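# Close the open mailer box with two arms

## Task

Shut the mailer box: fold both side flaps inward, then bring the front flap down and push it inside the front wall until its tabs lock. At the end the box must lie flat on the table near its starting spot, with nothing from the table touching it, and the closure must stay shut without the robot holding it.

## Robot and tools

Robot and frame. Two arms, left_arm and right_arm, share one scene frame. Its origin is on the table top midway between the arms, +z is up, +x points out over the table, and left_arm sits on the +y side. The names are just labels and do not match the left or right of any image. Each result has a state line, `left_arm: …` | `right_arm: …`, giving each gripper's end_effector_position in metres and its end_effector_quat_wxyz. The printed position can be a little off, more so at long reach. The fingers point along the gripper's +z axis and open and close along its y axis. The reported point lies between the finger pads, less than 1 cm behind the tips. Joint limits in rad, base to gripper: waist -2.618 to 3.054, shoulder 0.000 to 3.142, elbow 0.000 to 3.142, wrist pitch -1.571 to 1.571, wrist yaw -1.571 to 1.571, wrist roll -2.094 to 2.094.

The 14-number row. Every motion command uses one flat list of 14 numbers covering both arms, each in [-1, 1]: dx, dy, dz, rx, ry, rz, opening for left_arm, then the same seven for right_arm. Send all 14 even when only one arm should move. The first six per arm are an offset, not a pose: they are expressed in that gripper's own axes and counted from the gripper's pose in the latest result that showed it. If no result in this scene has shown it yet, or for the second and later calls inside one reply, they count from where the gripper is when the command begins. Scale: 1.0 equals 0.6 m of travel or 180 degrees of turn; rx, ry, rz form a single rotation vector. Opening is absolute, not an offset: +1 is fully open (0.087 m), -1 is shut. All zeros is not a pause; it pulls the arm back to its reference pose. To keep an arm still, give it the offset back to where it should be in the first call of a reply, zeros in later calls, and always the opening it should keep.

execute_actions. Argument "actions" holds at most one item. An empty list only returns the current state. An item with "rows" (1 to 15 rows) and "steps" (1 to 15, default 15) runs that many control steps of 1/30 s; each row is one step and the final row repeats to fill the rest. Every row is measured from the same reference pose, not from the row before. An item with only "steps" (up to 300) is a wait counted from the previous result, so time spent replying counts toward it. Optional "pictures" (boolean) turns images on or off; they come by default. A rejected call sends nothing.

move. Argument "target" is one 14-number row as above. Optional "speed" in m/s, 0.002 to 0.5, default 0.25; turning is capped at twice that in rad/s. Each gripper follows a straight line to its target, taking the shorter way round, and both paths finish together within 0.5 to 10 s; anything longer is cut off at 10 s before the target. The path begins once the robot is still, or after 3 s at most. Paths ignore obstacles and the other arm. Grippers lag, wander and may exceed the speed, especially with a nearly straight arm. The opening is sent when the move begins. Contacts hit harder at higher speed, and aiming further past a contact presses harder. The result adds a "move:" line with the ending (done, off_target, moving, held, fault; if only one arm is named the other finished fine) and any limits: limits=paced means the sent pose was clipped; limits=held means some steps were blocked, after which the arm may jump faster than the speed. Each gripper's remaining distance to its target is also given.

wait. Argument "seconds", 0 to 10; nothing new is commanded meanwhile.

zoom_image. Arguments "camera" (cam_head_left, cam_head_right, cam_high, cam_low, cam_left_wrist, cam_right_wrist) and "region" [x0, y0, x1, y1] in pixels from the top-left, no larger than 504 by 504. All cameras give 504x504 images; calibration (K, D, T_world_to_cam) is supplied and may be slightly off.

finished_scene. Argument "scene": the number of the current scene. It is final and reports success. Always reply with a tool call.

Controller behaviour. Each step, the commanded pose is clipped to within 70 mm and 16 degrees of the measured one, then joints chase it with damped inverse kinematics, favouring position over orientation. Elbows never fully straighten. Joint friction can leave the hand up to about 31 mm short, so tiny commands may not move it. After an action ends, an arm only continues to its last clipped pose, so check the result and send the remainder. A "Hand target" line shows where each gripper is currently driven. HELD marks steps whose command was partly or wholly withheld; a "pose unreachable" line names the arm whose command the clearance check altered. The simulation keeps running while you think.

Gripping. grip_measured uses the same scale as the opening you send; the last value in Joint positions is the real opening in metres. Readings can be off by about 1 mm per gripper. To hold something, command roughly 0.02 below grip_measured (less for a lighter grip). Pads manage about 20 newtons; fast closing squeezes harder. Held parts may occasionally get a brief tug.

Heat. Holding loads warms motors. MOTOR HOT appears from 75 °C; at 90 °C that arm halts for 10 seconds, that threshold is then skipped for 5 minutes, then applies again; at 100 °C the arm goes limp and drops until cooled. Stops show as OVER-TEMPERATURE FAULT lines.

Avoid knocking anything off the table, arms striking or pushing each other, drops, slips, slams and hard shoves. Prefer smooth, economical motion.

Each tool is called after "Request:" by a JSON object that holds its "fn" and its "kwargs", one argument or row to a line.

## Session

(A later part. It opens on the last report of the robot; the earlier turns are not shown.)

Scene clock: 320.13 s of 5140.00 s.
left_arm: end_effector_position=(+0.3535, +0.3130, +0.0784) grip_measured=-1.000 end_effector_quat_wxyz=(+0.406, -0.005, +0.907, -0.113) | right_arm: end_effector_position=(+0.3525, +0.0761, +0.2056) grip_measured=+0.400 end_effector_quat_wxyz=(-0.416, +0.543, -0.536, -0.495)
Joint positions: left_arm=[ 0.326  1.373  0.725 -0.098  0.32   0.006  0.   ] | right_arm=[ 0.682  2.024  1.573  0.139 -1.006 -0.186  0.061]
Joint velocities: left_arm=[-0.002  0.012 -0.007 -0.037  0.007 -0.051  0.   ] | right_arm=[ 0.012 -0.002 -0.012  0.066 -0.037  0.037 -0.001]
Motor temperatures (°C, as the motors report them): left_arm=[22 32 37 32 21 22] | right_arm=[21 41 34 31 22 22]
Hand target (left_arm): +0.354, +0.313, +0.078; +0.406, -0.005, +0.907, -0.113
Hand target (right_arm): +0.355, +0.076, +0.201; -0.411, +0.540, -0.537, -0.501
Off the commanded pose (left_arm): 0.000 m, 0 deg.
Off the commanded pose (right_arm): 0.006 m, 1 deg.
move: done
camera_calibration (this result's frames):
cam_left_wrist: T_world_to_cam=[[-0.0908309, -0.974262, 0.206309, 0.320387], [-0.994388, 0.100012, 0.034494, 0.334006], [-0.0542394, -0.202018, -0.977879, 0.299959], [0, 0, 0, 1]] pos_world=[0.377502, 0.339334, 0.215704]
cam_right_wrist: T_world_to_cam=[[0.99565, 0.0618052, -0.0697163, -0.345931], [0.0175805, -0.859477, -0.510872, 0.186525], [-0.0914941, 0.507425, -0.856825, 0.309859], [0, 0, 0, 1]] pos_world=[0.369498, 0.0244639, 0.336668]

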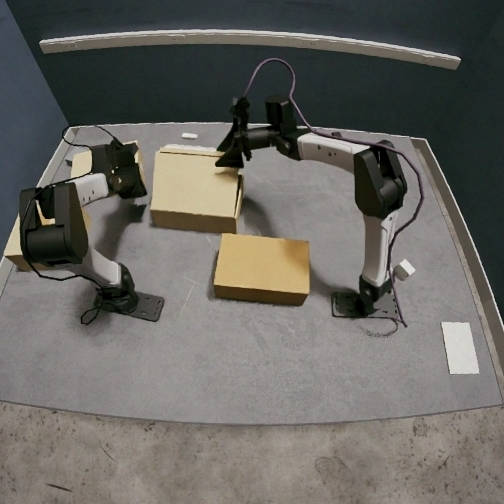

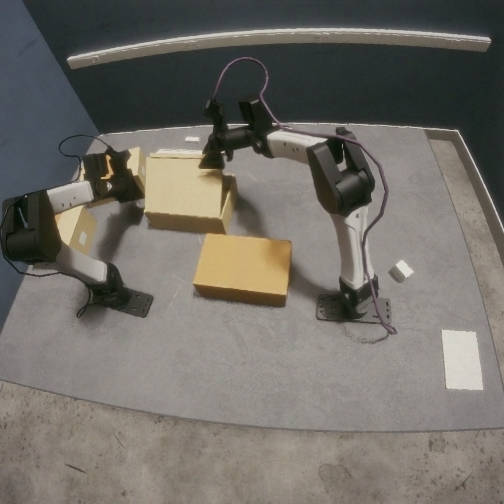

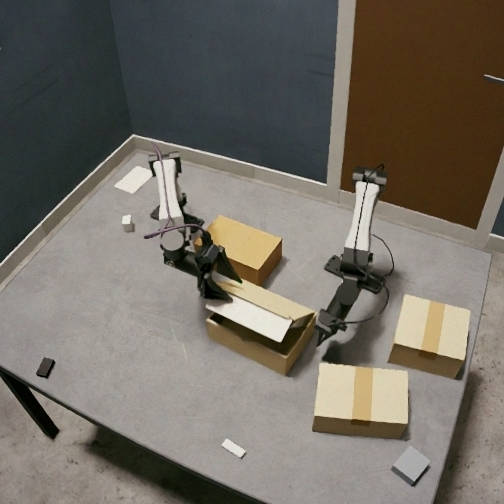

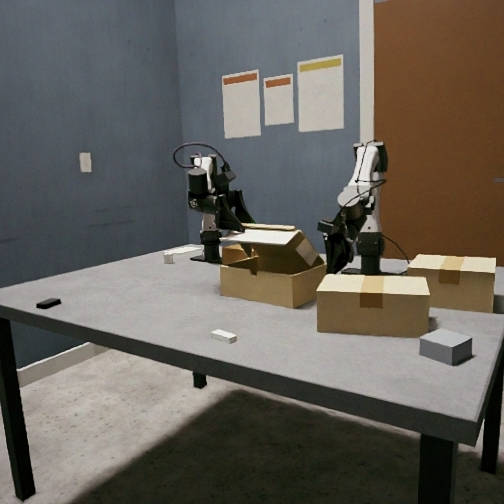

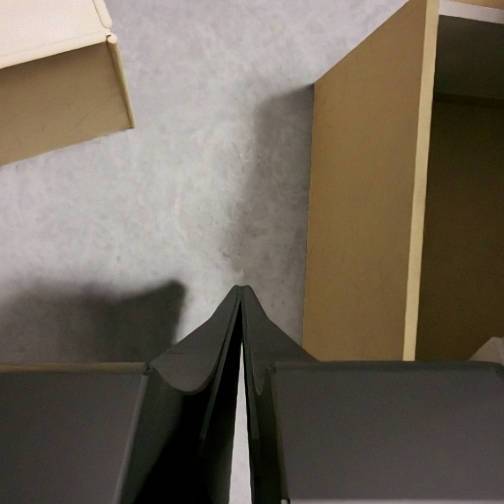

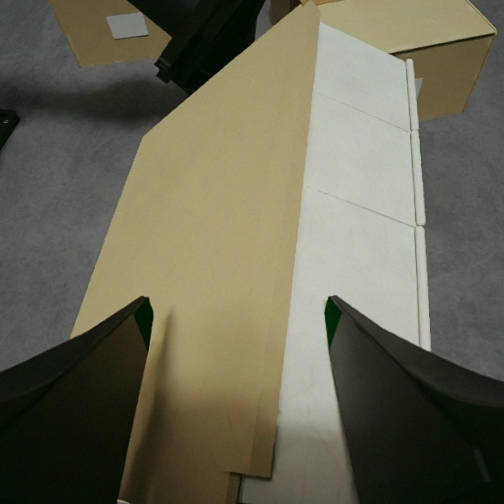

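Request:
{"fn": "move", "kwargs": {
  "target": [0,0,0,0,0,0,-1,-0.13,0,0,0,0,0,0.4],
  "speed": 0.06
}}

Request:
{"fn": "move", "kwargs": {
  "target": [0,0,0,0,0,0,-1,0,0,-0.2,0,0,0.48,0.0],
  "speed": 0.2
}}

Scene clock: 327.57 s of 5140.00 s.
left_arm: end_effector_position=(+0.3535, +0.3130, +0.0784) grip_measured=-1.000 end_effector_quat_wxyz=(+0.406, -0.005, +0.907, -0.113) | right_arm: end_effector_position=(+0.3587, +0.0849, +0.2811) grip_measured=+0.400 end_effector_quat_wxyz=(-0.418, +0.543, -0.534, -0.494)
Joint positions: left_arm=[ 0.326  1.373  0.725 -0.098  0.32   0.006  0.   ] | right_arm=[ 0.689  2.044  1.9   -0.157 -0.997 -0.18   0.061]
Joint velocities: left_arm=[-0.017 -0.007 -0.012  0.066 -0.022 -0.007  0.   ] | right_arm=[ 0.002 -0.007  0.032  0.007  0.007 -0.022  0.   ]
Motor temperatures (°C, as the motors report them): left_arm=[22 32 37 32 21 22] | right_arm=[21 40 34 31 22 22]
Hand target (left_arm): +0.354, +0.313, +0.078; +0.406, -0.005, +0.907, -0.113
Hand target (right_arm): +0.358, +0.089, +0.282; -0.416, +0.543, -0.536, -0.495
Off the commanded pose (left_arm): 0.000 m, 0 deg.
Off the commanded pose (right_arm): 0.005 m, 0 deg.
After step 90, 2.50 s passed at rest.
move: done
camera_calibration (this result's frames):
cam_left_wrist: T_world_to_cam=[[-0.0908309, -0.974262, 0.206309, 0.320387], [-0.994388, 0.100012, 0.034494, 0.334006], [-0.0542394, -0.202018, -0.977879, 0.299959], [0, 0, 0, 1]] pos_world=[0.377502, 0.339334, 0.215704]
cam_right_wrist: T_world_to_cam=[[0.996064, 0.0600143, -0.0652352, -0.348622], [0.0180362, -0.857765, -0.513725, 0.233023], [-0.0867873, 0.510526, -0.855471, 0.368356], [0, 0, 0, 1]] pos_world=[0.375016, 0.0327458, 0.412086]

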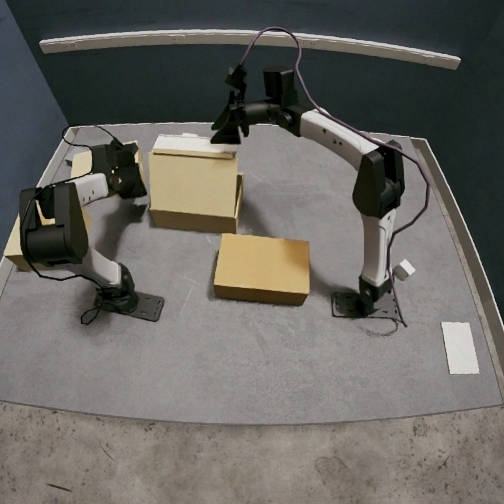

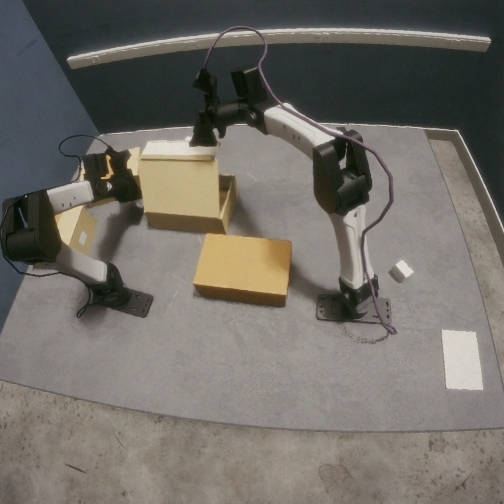

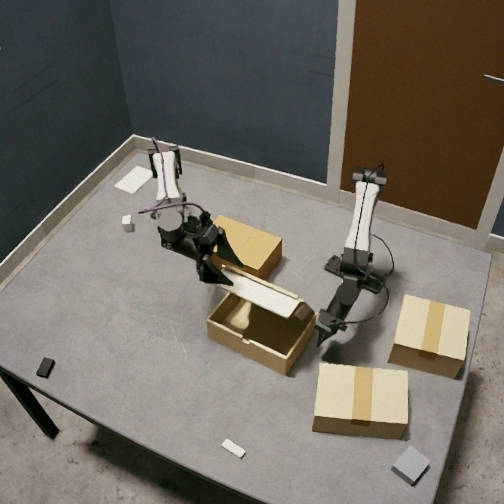

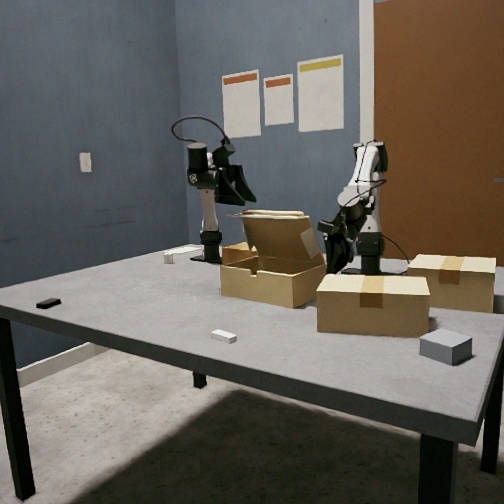

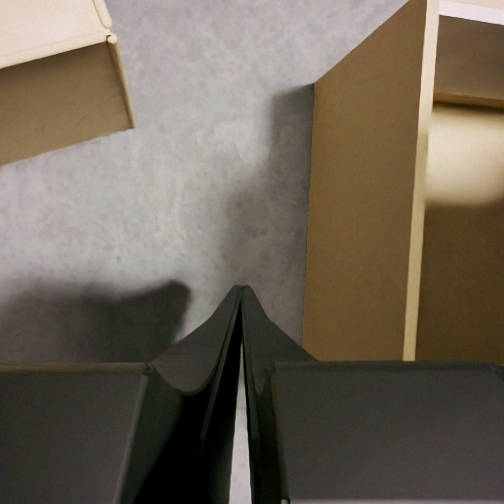

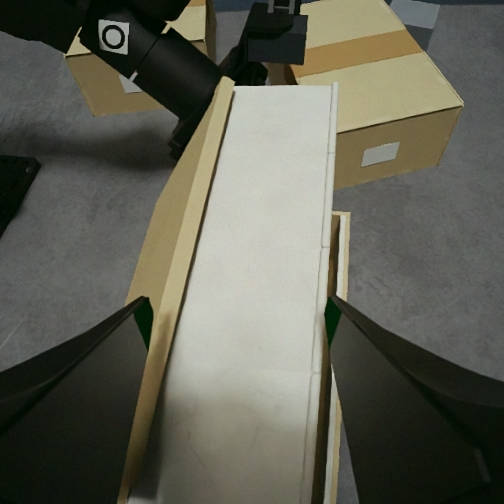

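Scene clock: 332.03 s of 5140.00 s.
left_arm: end_effector_position=(+0.3535, +0.3130, +0.0784) grip_measured=-1.000 end_effector_quat_wxyz=(+0.406, -0.005, +0.907, -0.113) | right_arm: end_effector_position=(+0.3724, -0.0282, +0.2964) grip_measured=+0.000 end_effector_quat_wxyz=(-0.029, -0.035, +0.761, +0.647)
Joint positions: left_arm=[ 0.326  1.373  0.725 -0.098  0.32   0.006  0.   ] | right_arm=[ 0.41   2.028  1.837 -0.35  -1.254  1.05   0.044]
Joint velocities: left_arm=[-0.012 -0.027 -0.002 -0.022 -0.022  0.007  0.   ] | right_arm=[-0.012 -0.002 -0.007  0.007  0.051 -0.007  0.   ]
Motor temperatures (°C, as the motors report them): left_arm=[22 32 37 32 21 22] | right_arm=[21 41 34 31 22 22]
Hand target (left_arm): +0.354, +0.313, +0.078; +0.406, -0.005, +0.907, -0.113
Hand target (right_arm): +0.368, -0.033, +0.301; -0.034, -0.030, +0.760, +0.648
Off the commanded pose (left_arm): 0.000 m, 0 deg.
Off the commanded pose (right_arm): 0.007 m, 1 deg.
move: done
camera_calibration (this result's frames):
cam_left_wrist: T_world_to_cam=[[-0.0908309, -0.974262, 0.206309, 0.320387], [-0.994388, 0.100012, 0.034494, 0.334006], [-0.0542394, -0.202018, -0.977879, 0.299959], [0, 0, 0, 1]] pos_world=[0.377502, 0.339334, 0.215704]
cam_right_wrist: T_world_to_cam=[[0.0240508, -0.178964, -0.983562, 0.272989], [-0.577034, -0.805896, 0.132527, 0.175163], [-0.816366, 0.564361, -0.122651, 0.496362], [0, 0, 0, 1]] pos_world=[0.499722, -0.090109, 0.306166]

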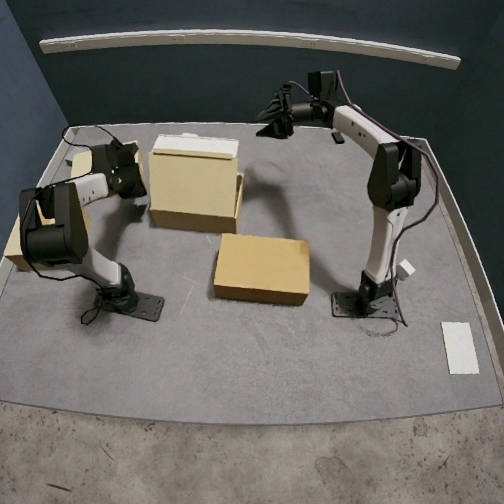

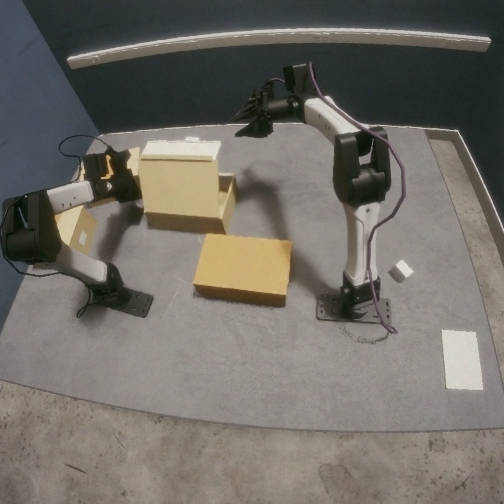

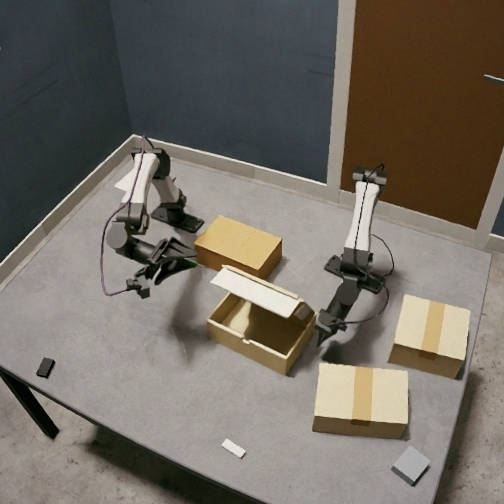

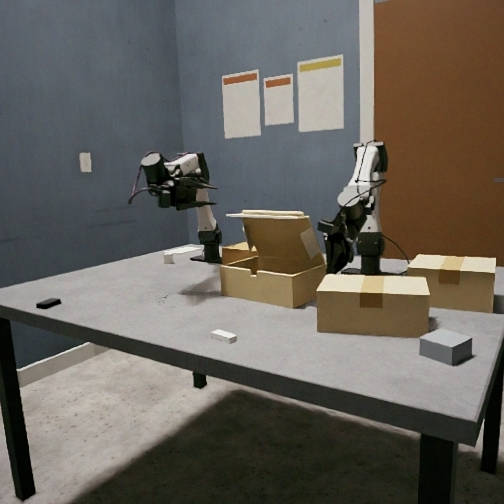

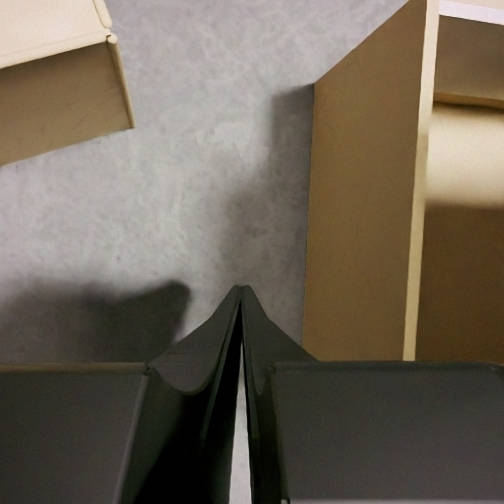

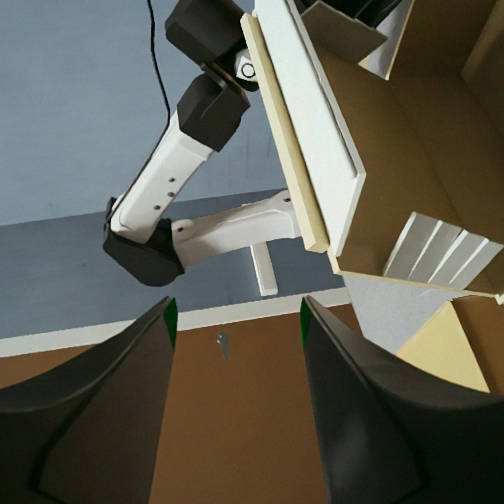

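Request:
{"fn": "move", "kwargs": {
  "target": [0,0,0,0,0,0,-1,0,0,0,0,0,-0.5,0.0],
  "speed": 0.4
}}

Request:
{"fn": "move", "kwargs": {
  "target": [0,0,0,0,0,0,-1,0,0,0,0,0,-0.45,0.0],
  "speed": 0.4
}}

Scene clock: 337.23 s of 5140.00 s.
left_arm: end_effector_position=(+0.3535, +0.3130, +0.0784) grip_measured=-1.000 end_effector_quat_wxyz=(+0.406, -0.005, +0.907, -0.113) | right_arm: end_effector_position=(+0.3785, -0.0288, +0.2908) grip_measured=+0.000 end_effector_quat_wxyz=(-0.435, +0.558, -0.517, -0.482)
Joint positions: left_arm=[ 0.326  1.373  0.725 -0.098  0.32   0.006  0.   ] | right_arm=[ 0.445  1.892  1.77  -0.358 -1.223 -0.442  0.044]
Joint velocities: left_arm=[-0.017 -0.002  0.007  0.11   0.066  0.007  0.   ] | right_arm=[-0.002 -0.017  0.007 -0.022  0.007 -0.037 -0.   ]
Motor temperatures (°C, as the motors report them): left_arm=[22 32 37 33 21 22] | right_arm=[21 41 34 31 22 22]
Hand target (left_arm): +0.354, +0.313, +0.078; +0.406, -0.005, +0.907, -0.113
Hand target (right_arm): +0.373, -0.028, +0.296; -0.437, +0.563, -0.513, -0.478
Off the commanded pose (left_arm): 0.000 m, 0 deg.
Off the commanded pose (right_arm): 0.008 m, 1 deg.
move: done
camera_calibration (this result's frames):
cam_left_wrist: T_world_to_cam=[[-0.0908309, -0.974262, 0.206309, 0.320387], [-0.994388, 0.100012, 0.034494, 0.334006], [-0.0542394, -0.202018, -0.977879, 0.299959], [0, 0, 0, 1]] pos_world=[0.377502, 0.339334, 0.215704]
cam_right_wrist: T_world_to_cam=[[0.99772, 0.0673323, -0.00455794, -0.378897], [0.0551771, -0.852765, -0.519372, 0.127818], [-0.0388574, 0.517937, -0.854536, 0.418151], [0, 0, 0, 1]] pos_world=[0.387229, -0.0820653, 0.421983]

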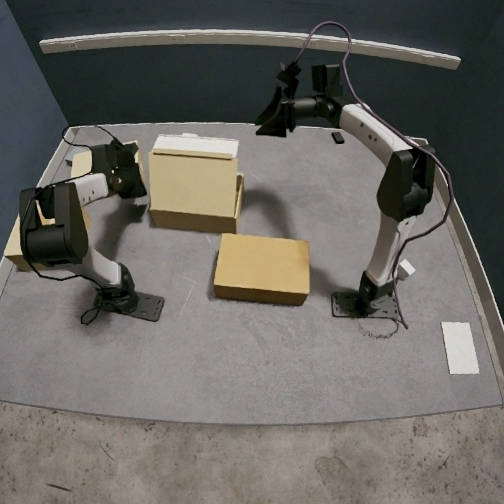

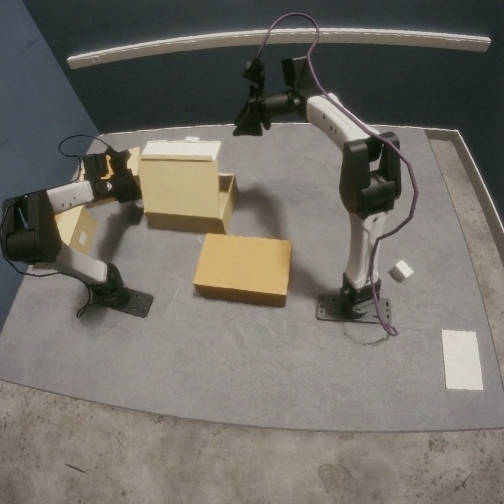

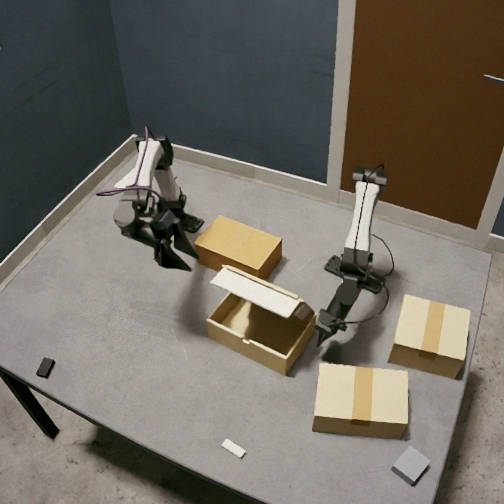

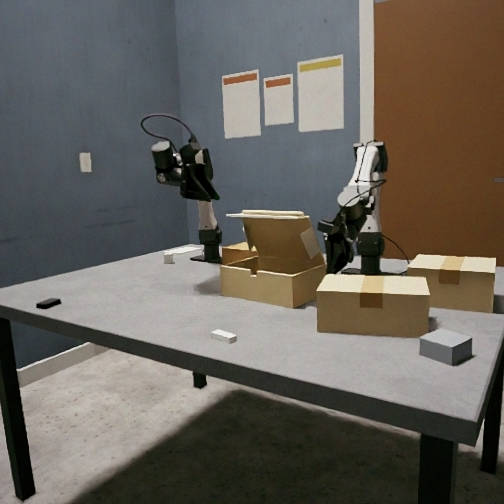

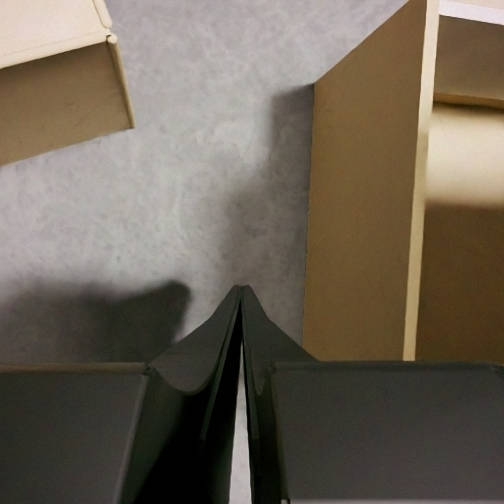

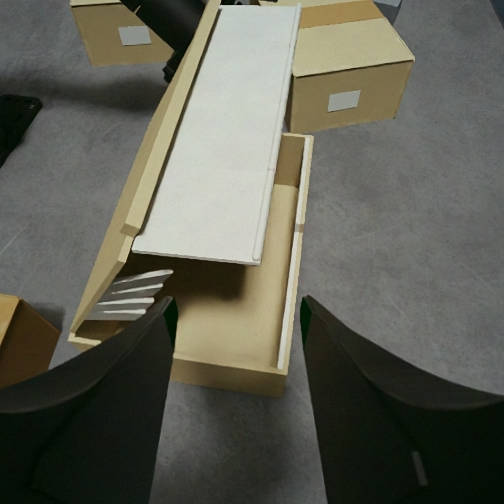

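Scene clock: 339.70 s of 5140.00 s.
left_arm: end_effector_position=(+0.3535, +0.3130, +0.0784) grip_measured=-1.000 end_effector_quat_wxyz=(+0.406, -0.005, +0.907, -0.113) | right_arm: end_effector_position=(+0.3825, -0.0298, +0.2825) grip_measured=+0.000 end_effector_quat_wxyz=(-0.639, +0.761, -0.045, -0.096)
Joint positions: left_arm=[ 0.326  1.373  0.725 -0.098  0.32   0.006  0.   ] | right_arm=[ 0.459  1.743  1.425 -0.164 -1.21  -1.817  0.044]
Joint velocities: left_arm=[ 0.012 -0.022 -0.007  0.066 -0.007 -0.037  0.   ] | right_arm=[-0.007 -0.002 -0.002 -0.007  0.022 -0.007 -0.001]
Motor temperatures (°C, as the motors report them): left_arm=[22 32 37 33 21 22] | right_arm=[21 41 34 31 22 22]
Hand target (left_arm): +0.354, +0.313, +0.078; +0.406, -0.005, +0.907, -0.113
Hand target (right_arm): +0.378, -0.029, +0.290; -0.643, +0.760, -0.031, -0.084
Off the commanded pose (left_arm): 0.000 m, 0 deg.
Off the commanded pose (right_arm): 0.009 m, 2 deg.
move: done
camera_calibration (this result's frames):
cam_left_wrist: T_world_to_cam=[[-0.0908309, -0.974262, 0.206309, 0.320387], [-0.994388, 0.100012, 0.034494, 0.334006], [-0.0542394, -0.202018, -0.977879, 0.299959], [0, 0, 0, 1]] pos_world=[0.377502, 0.339334, 0.215704]
cam_right_wrist: T_world_to_cam=[[0.187671, 0.157929, 0.969452, -0.345502], [0.698981, -0.714892, -0.0188518, -0.261068], [0.690076, 0.681167, -0.244554, -0.0345033], [0, 0, 0, 1]] pos_world=[0.271132, -0.108568, 0.321588]

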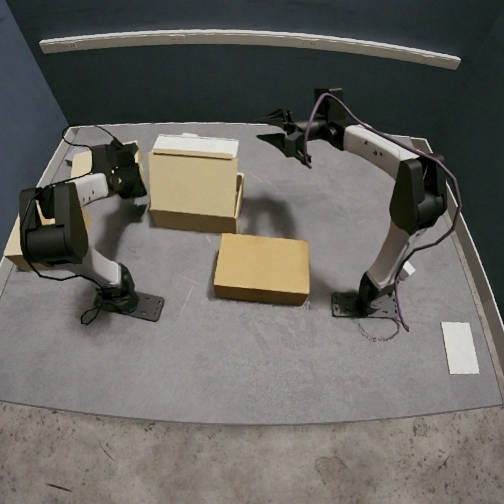

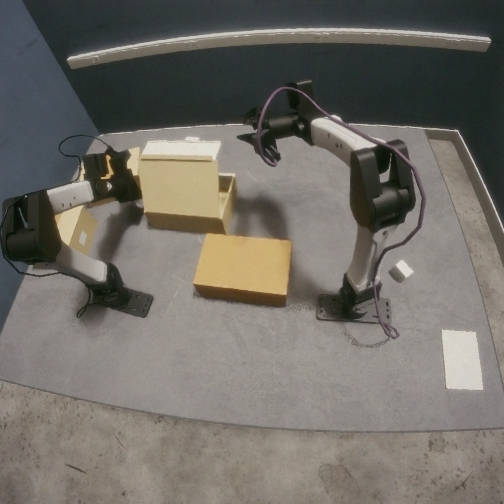

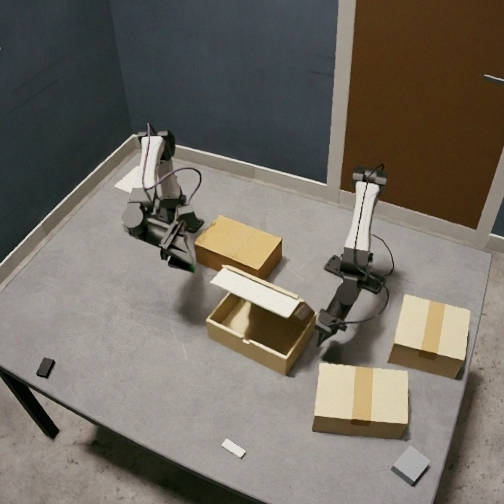

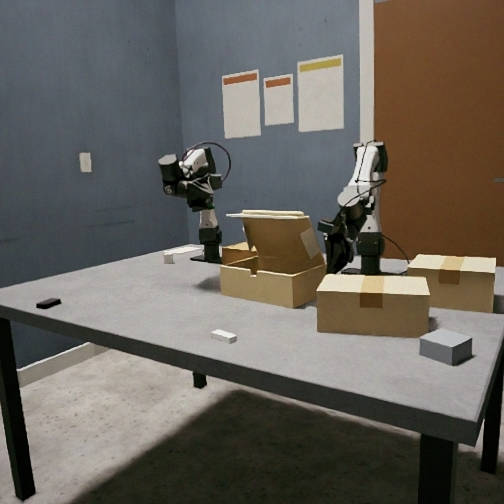

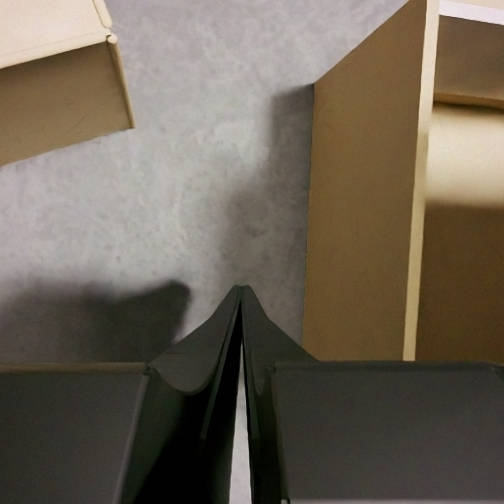

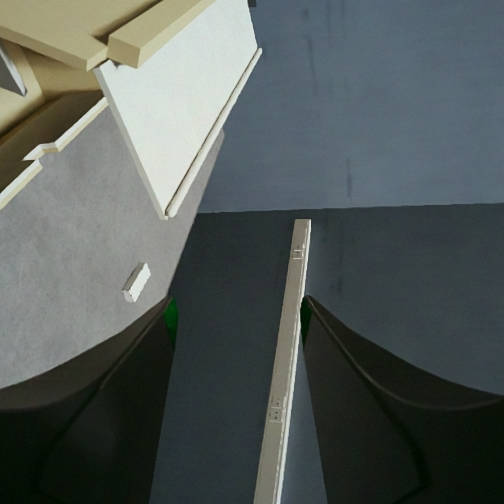

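Request:
{"fn": "move", "kwargs": {
  "target": [0,0,0,0,0,0,-1,-0.03,0.083,0.05,0.06,0.042,0,0.0],
  "speed": 0.08
}}

Scene clock: 344.93 s of 5140.00 s.
left_arm: end_effector_position=(+0.3535, +0.3130, +0.0784) grip_measured=-1.000 end_effector_quat_wxyz=(+0.406, -0.005, +0.907, -0.113) | right_arm: end_effector_position=(+0.3566, -0.0108, +0.2330) grip_measured=+0.000 end_effector_quat_wxyz=(+0.699, -0.707, +0.095, +0.040)
Joint positions: left_arm=[ 0.326  1.373  0.725 -0.098  0.32   0.006  0.   ] | right_arm=[ 0.582  1.694  0.918  0.744 -0.956 -1.406  0.044]
Joint velocities: left_arm=[-0.002 -0.007 -0.007 -0.022 -0.051 -0.066  0.   ] | right_arm=[-0.002  0.002 -0.002 -0.022 -0.022 -0.037  0.   ]
Motor temperatures (°C, as the motors report them): left_arm=[22 32 37 33 21 22] | right_arm=[21 41 34 31 22 22]
Hand target (left_arm): +0.354, +0.313, +0.078; +0.406, -0.005, +0.907, -0.113
Hand target (right_arm): +0.353, -0.010, +0.232; +0.702, -0.705, +0.095, +0.040
Off the commanded pose (left_arm): 0.000 m, 0 deg.
Off the commanded pose (right_arm): 0.004 m, 1 deg.
After step 90, 0.13 s passed at rest.
move: done
camera_calibration (this result's frames):
cam_left_wrist: T_world_to_cam=[[-0.0908309, -0.974262, 0.206309, 0.320387], [-0.994388, 0.100012, 0.034494, 0.334006], [-0.0542394, -0.202018, -0.977879, 0.299959], [0, 0, 0, 1]] pos_world=[0.377502, 0.339334, 0.215704]
cam_right_wrist: T_world_to_cam=[[0.183643, -0.0161681, 0.98286, -0.299275], [0.573217, -0.810505, -0.120436, -0.162855], [0.79856, 0.585509, -0.139575, -0.105891], [0, 0, 0, 1]] pos_world=[0.232871, -0.0748333, 0.259752]

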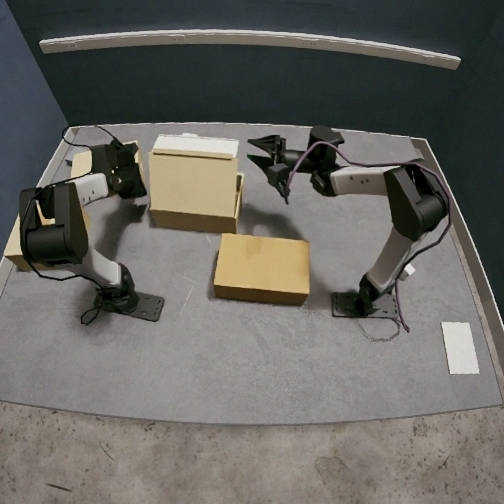

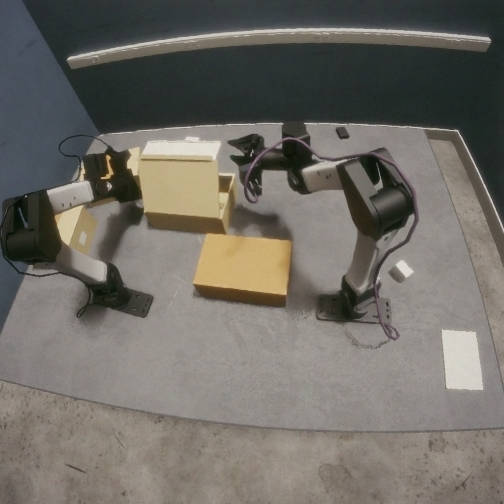

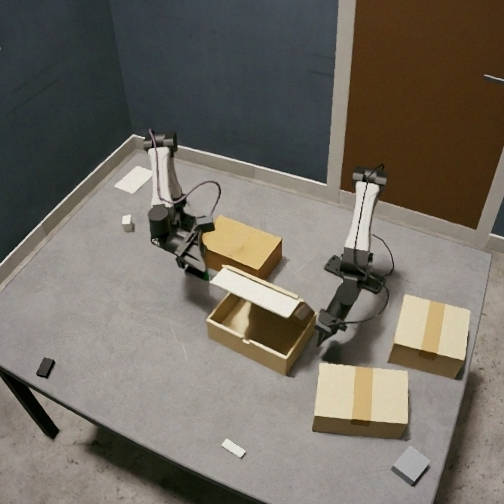

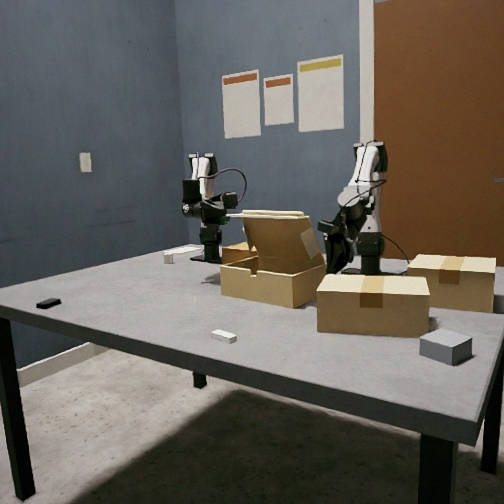

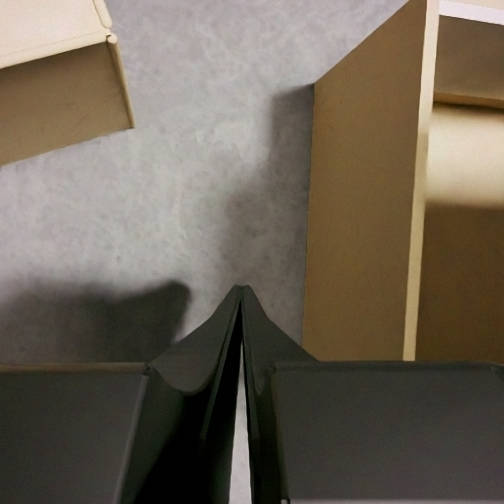

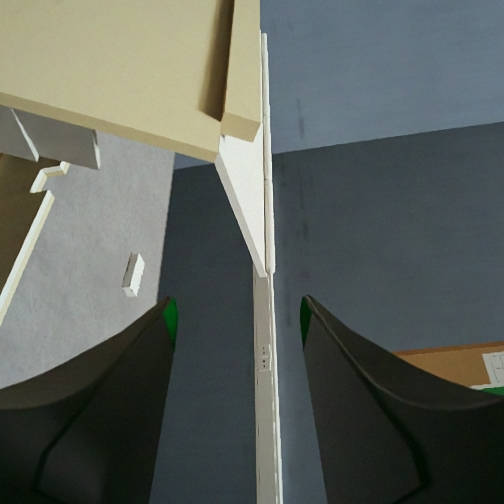

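Centred. Advance with a bit more roll.

Request:
{"fn": "move", "kwargs": {
  "target": [0,0,0,0,0,0,-1,0,0,0.15,0,0,-0.06,-0.2],
  "speed": 0.05
}}

Scene clock: 350.90 s of 5140.00 s.
left_arm: end_effector_position=(+0.3535, +0.3130, +0.0784) grip_measured=-1.000 end_effector_quat_wxyz=(+0.406, -0.005, +0.907, -0.113) | right_arm: end_effector_position=(+0.3623, +0.0728, +0.2318) grip_measured=-0.200 end_effector_quat_wxyz=(+0.701, -0.712, +0.031, -0.022)
Joint positions: left_arm=[ 0.326  1.373  0.725 -0.098  0.32   0.006  0.   ] | right_arm=[ 0.757  1.896  1.13   0.742 -0.783 -1.575  0.035]
Joint velocities: left_arm=[-0.007 -0.007 -0.017 -0.051 -0.007  0.022  0.   ] | right_arm=[ 0.017 -0.002  0.022  0.007  0.066 -0.051 -0.001]
Motor temperatures (°C, as the motors report them): left_arm=[22 32 37 33 21 22] | right_arm=[21 40 34 31 22 22]
Hand target (left_arm): +0.354, +0.313, +0.078; +0.406, -0.005, +0.907, -0.113
Hand target (right_arm): +0.364, +0.078, +0.232; +0.700, -0.713, +0.028, -0.026
Off the commanded pose (left_arm): 0.000 m, 0 deg.
Off the commanded pose (right_arm): 0.006 m, 1 deg.
After step 90, 0.80 s passed at rest.
move: done
camera_calibration (this result's frames):
cam_left_wrist: T_world_to_cam=[[-0.0908309, -0.974262, 0.206309, 0.320387], [-0.994388, 0.100012, 0.034494, 0.334006], [-0.0542394, -0.202018, -0.977879, 0.299959], [0, 0, 0, 1]] pos_world=[0.377502, 0.339334, 0.215704]
cam_right_wrist: T_world_to_cam=[[0.00589216, -0.00384722, 0.999975, -0.238193], [0.588333, -0.808592, -0.00657755, -0.130482], [0.808597, 0.588357, -0.00250091, -0.195156], [0, 0, 0, 1]] pos_world=[0.235973, 0.00839811, 0.236841]

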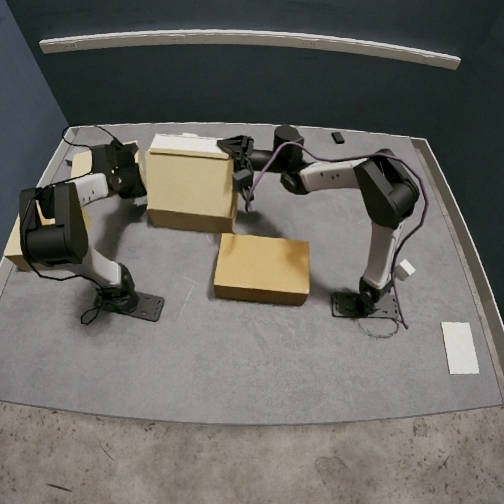

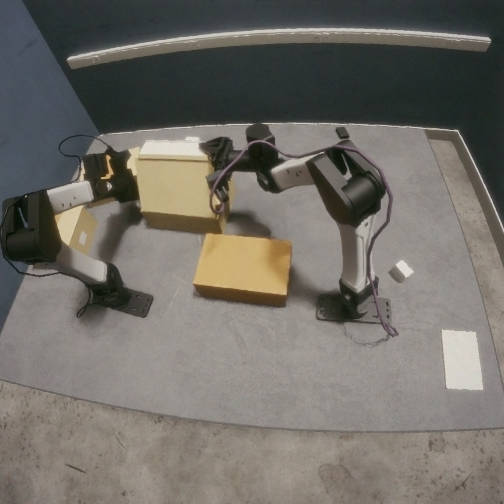

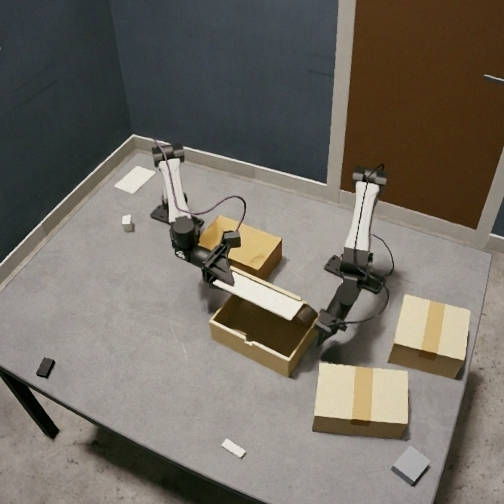

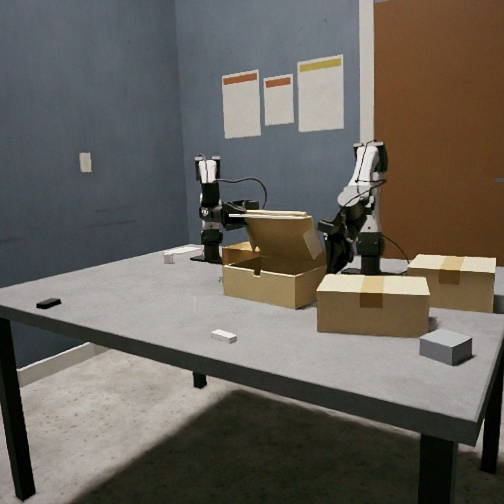

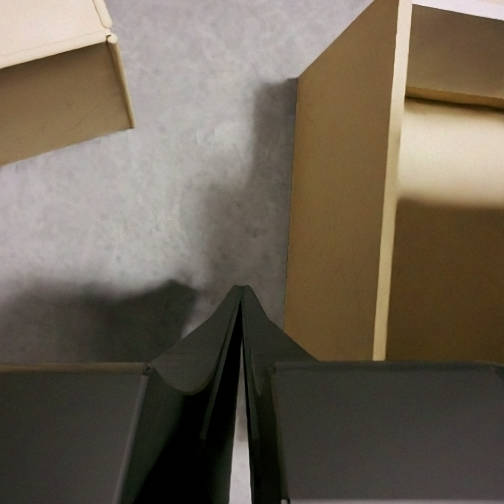

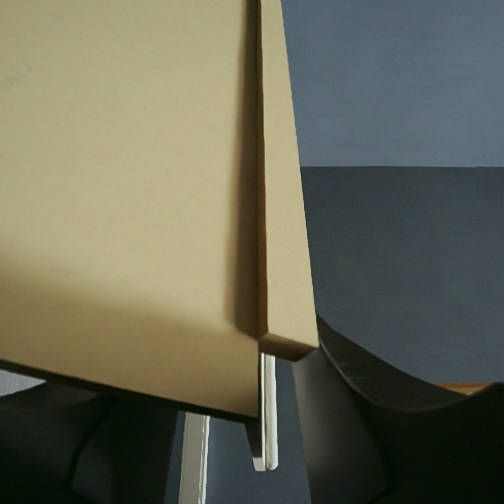

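Request:
{"fn": "move", "kwargs": {
  "target": [0,0,0,0,0,0,-1,0,0,0,0,0,0,-1]
}}

Request:
{"fn": "move", "kwargs": {
  "target": [0,0,0,0,0,0,-1,0.05,0.09,0,0,0,0.3,-1],
  "speed": 0.05
}}

Scene clock: 354.10 s of 5140.00 s.
left_arm: end_effector_position=(+0.3535, +0.3130, +0.0784) grip_measured=-1.000 end_effector_quat_wxyz=(+0.406, -0.005, +0.907, -0.113) | right_arm: end_effector_position=(+0.3628, +0.0727, +0.2321) grip_measured=-0.926 end_effector_quat_wxyz=(+0.701, -0.712, +0.031, -0.024)
Joint positions: left_arm=[ 0.326  1.373  0.725 -0.098  0.32   0.006  0.   ] | right_arm=[ 0.757  1.896  1.13   0.743 -0.78  -1.578  0.003]
Joint velocities: left_arm=[ 0.002 -0.002  0.002 -0.051 -0.051 -0.095  0.   ] | right_arm=[-0.007 -0.007 -0.012  0.081 -0.051 -0.007 -0.   ]
Motor temperatures (°C, as the motors report them): left_arm=[22 32 37 33 21 22] | right_arm=[21 40 34 31 22 22]
Hand target (left_arm): +0.354, +0.313, +0.078; +0.406, -0.005, +0.907, -0.113
Hand target (right_arm): +0.362, +0.073, +0.232; +0.701, -0.712, +0.031, -0.022
Off the commanded pose (left_arm): 0.000 m, 0 deg.
Off the commanded pose (right_arm): 0.001 m, 0 deg.
move: done
camera_calibration (this result's frames):
cam_left_wrist: T_world_to_cam=[[-0.0908309, -0.974262, 0.206309, 0.320387], [-0.994388, 0.100012, 0.034494, 0.334006], [-0.0542394, -0.202018, -0.977879, 0.299959], [0, 0, 0, 1]] pos_world=[0.377502, 0.339334, 0.215704]
cam_right_wrist: T_world_to_cam=[[0.00297438, -0.00412932, 0.999987, -0.237466], [0.585911, -0.81036, -0.00508902, -0.130257], [0.81037, 0.585918, 0.000009093, -0.196582], [0, 0, 0, 1]] pos_world=[0.23633, 0.00864525, 0.236802]

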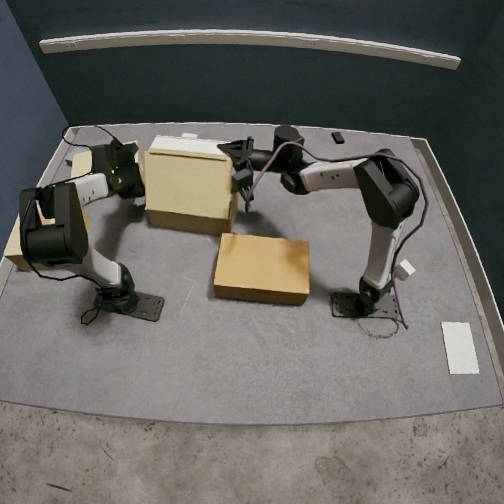

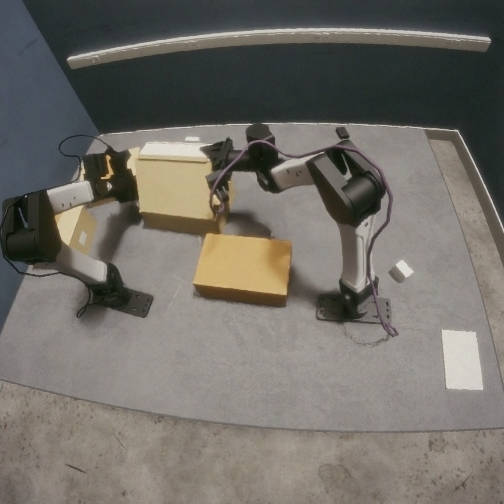

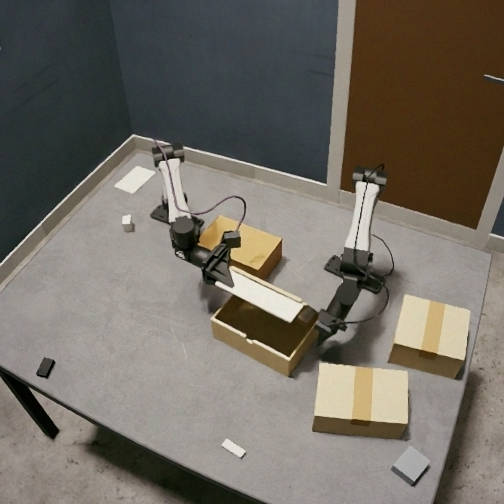

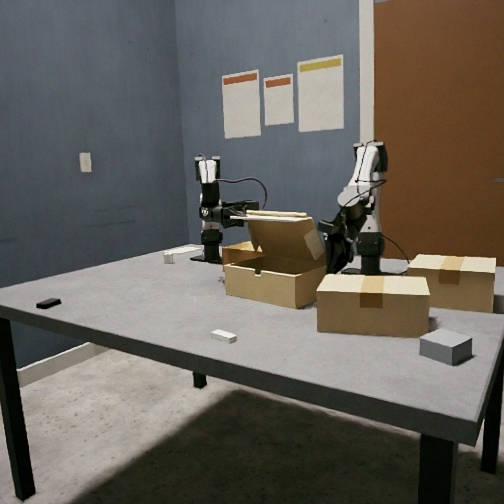

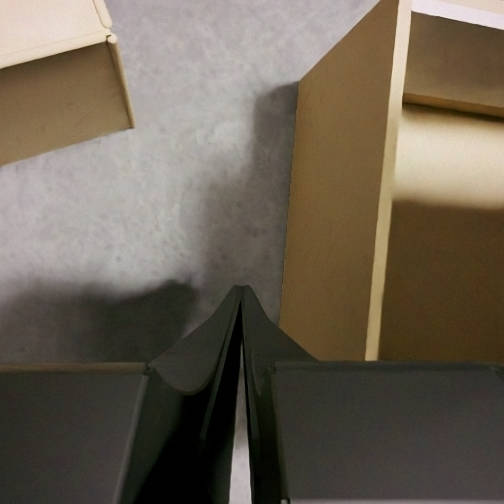

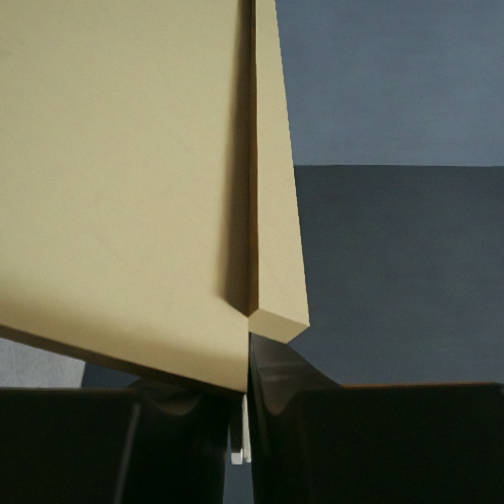

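Scene clock: 363.80 s of 5140.00 s.
left_arm: end_effector_position=(+0.3535, +0.3130, +0.0784) grip_measured=-1.000 end_effector_quat_wxyz=(+0.406, -0.005, +0.907, -0.113) | right_arm: end_effector_position=(+0.3848, +0.0690, +0.1727) grip_measured=-0.927 end_effector_quat_wxyz=(+0.629, -0.626, +0.353, +0.295)
Joint positions: left_arm=[ 0.326  1.373  0.725 -0.098  0.32   0.006  0.   ] | right_arm=[ 0.689  2.032  1.234  0.747 -0.852 -0.658  0.003]
Joint velocities: left_arm=[-0.007 -0.012 -0.007  0.022  0.022 -0.066  0.   ] | right_arm=[-0.012 -0.007 -0.007  0.007 -0.022 -0.022  0.001]
Motor temperatures (°C, as the motors report them): left_arm=[22 31 37 33 21 22] | right_arm=[21 39 35 31 22 22]
Hand target (left_arm): +0.354, +0.313, +0.078; +0.406, -0.005, +0.907, -0.113
Hand target (right_arm): +0.392, +0.069, +0.178; +0.636, -0.620, +0.351, +0.296
Off the commanded pose (left_arm): 0.000 m, 0 deg.
Off the commanded pose (right_arm): 0.009 m, 1 deg.
move: done
camera_calibration (this result's frames):
cam_left_wrist: T_world_to_cam=[[-0.0908309, -0.974262, 0.206309, 0.320387], [-0.994388, 0.100012, 0.034494, 0.334006], [-0.0542394, -0.202018, -0.977879, 0.299959], [0, 0, 0, 1]] pos_world=[0.377502, 0.339334, 0.215704]
cam_right_wrist: T_world_to_cam=[[0.80866, -0.061039, 0.585101, -0.412551], [0.306951, -0.804694, -0.508181, 0.0474444], [0.501846, 0.590543, -0.631988, 0.0152726], [0, 0, 0, 1]] pos_world=[0.311386, 0.00397744, 0.275146]

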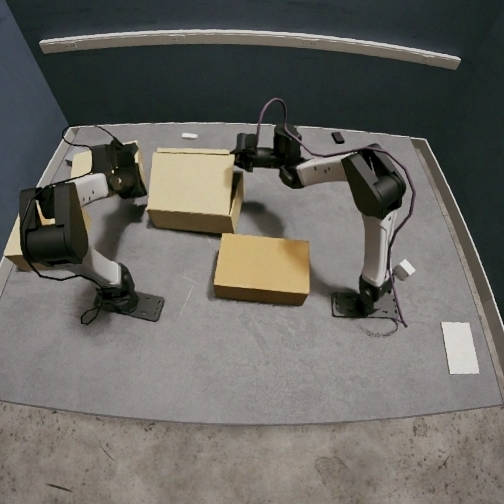

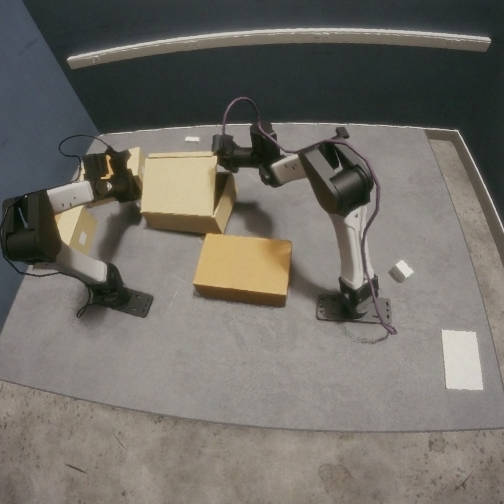

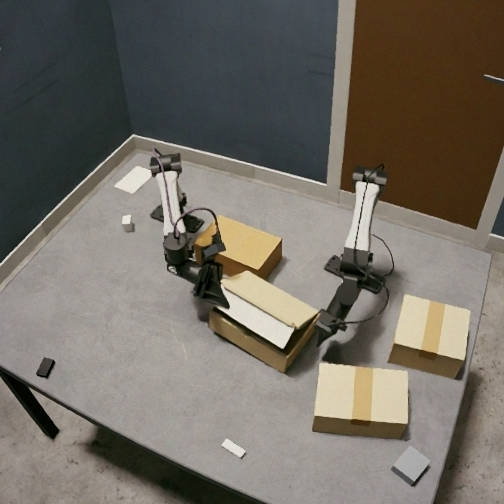

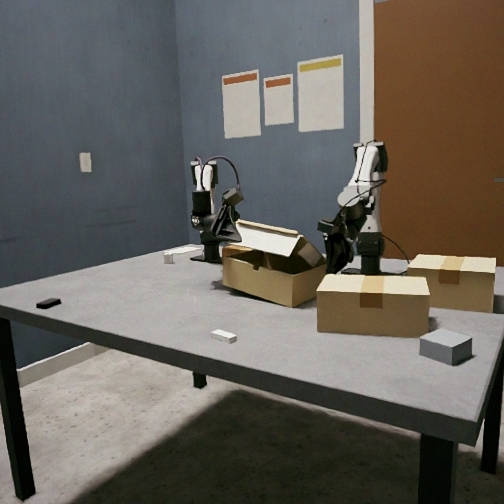

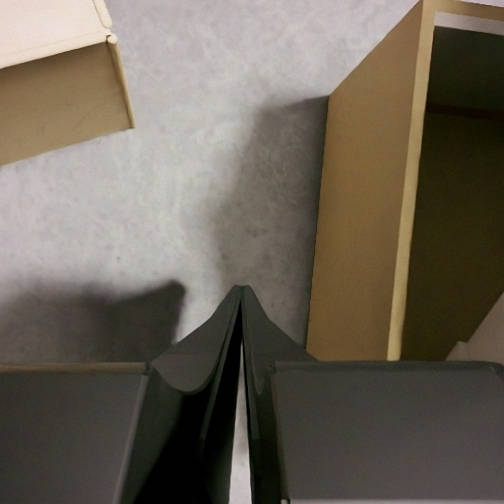

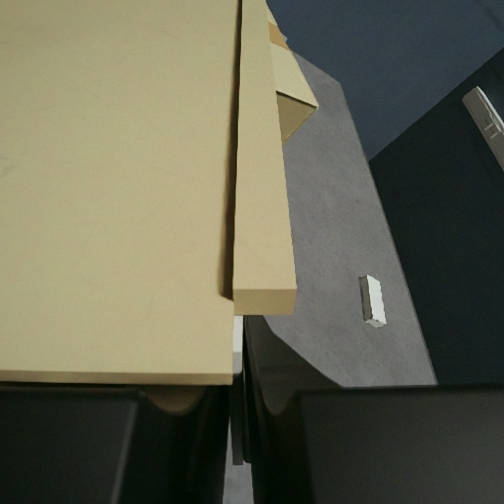

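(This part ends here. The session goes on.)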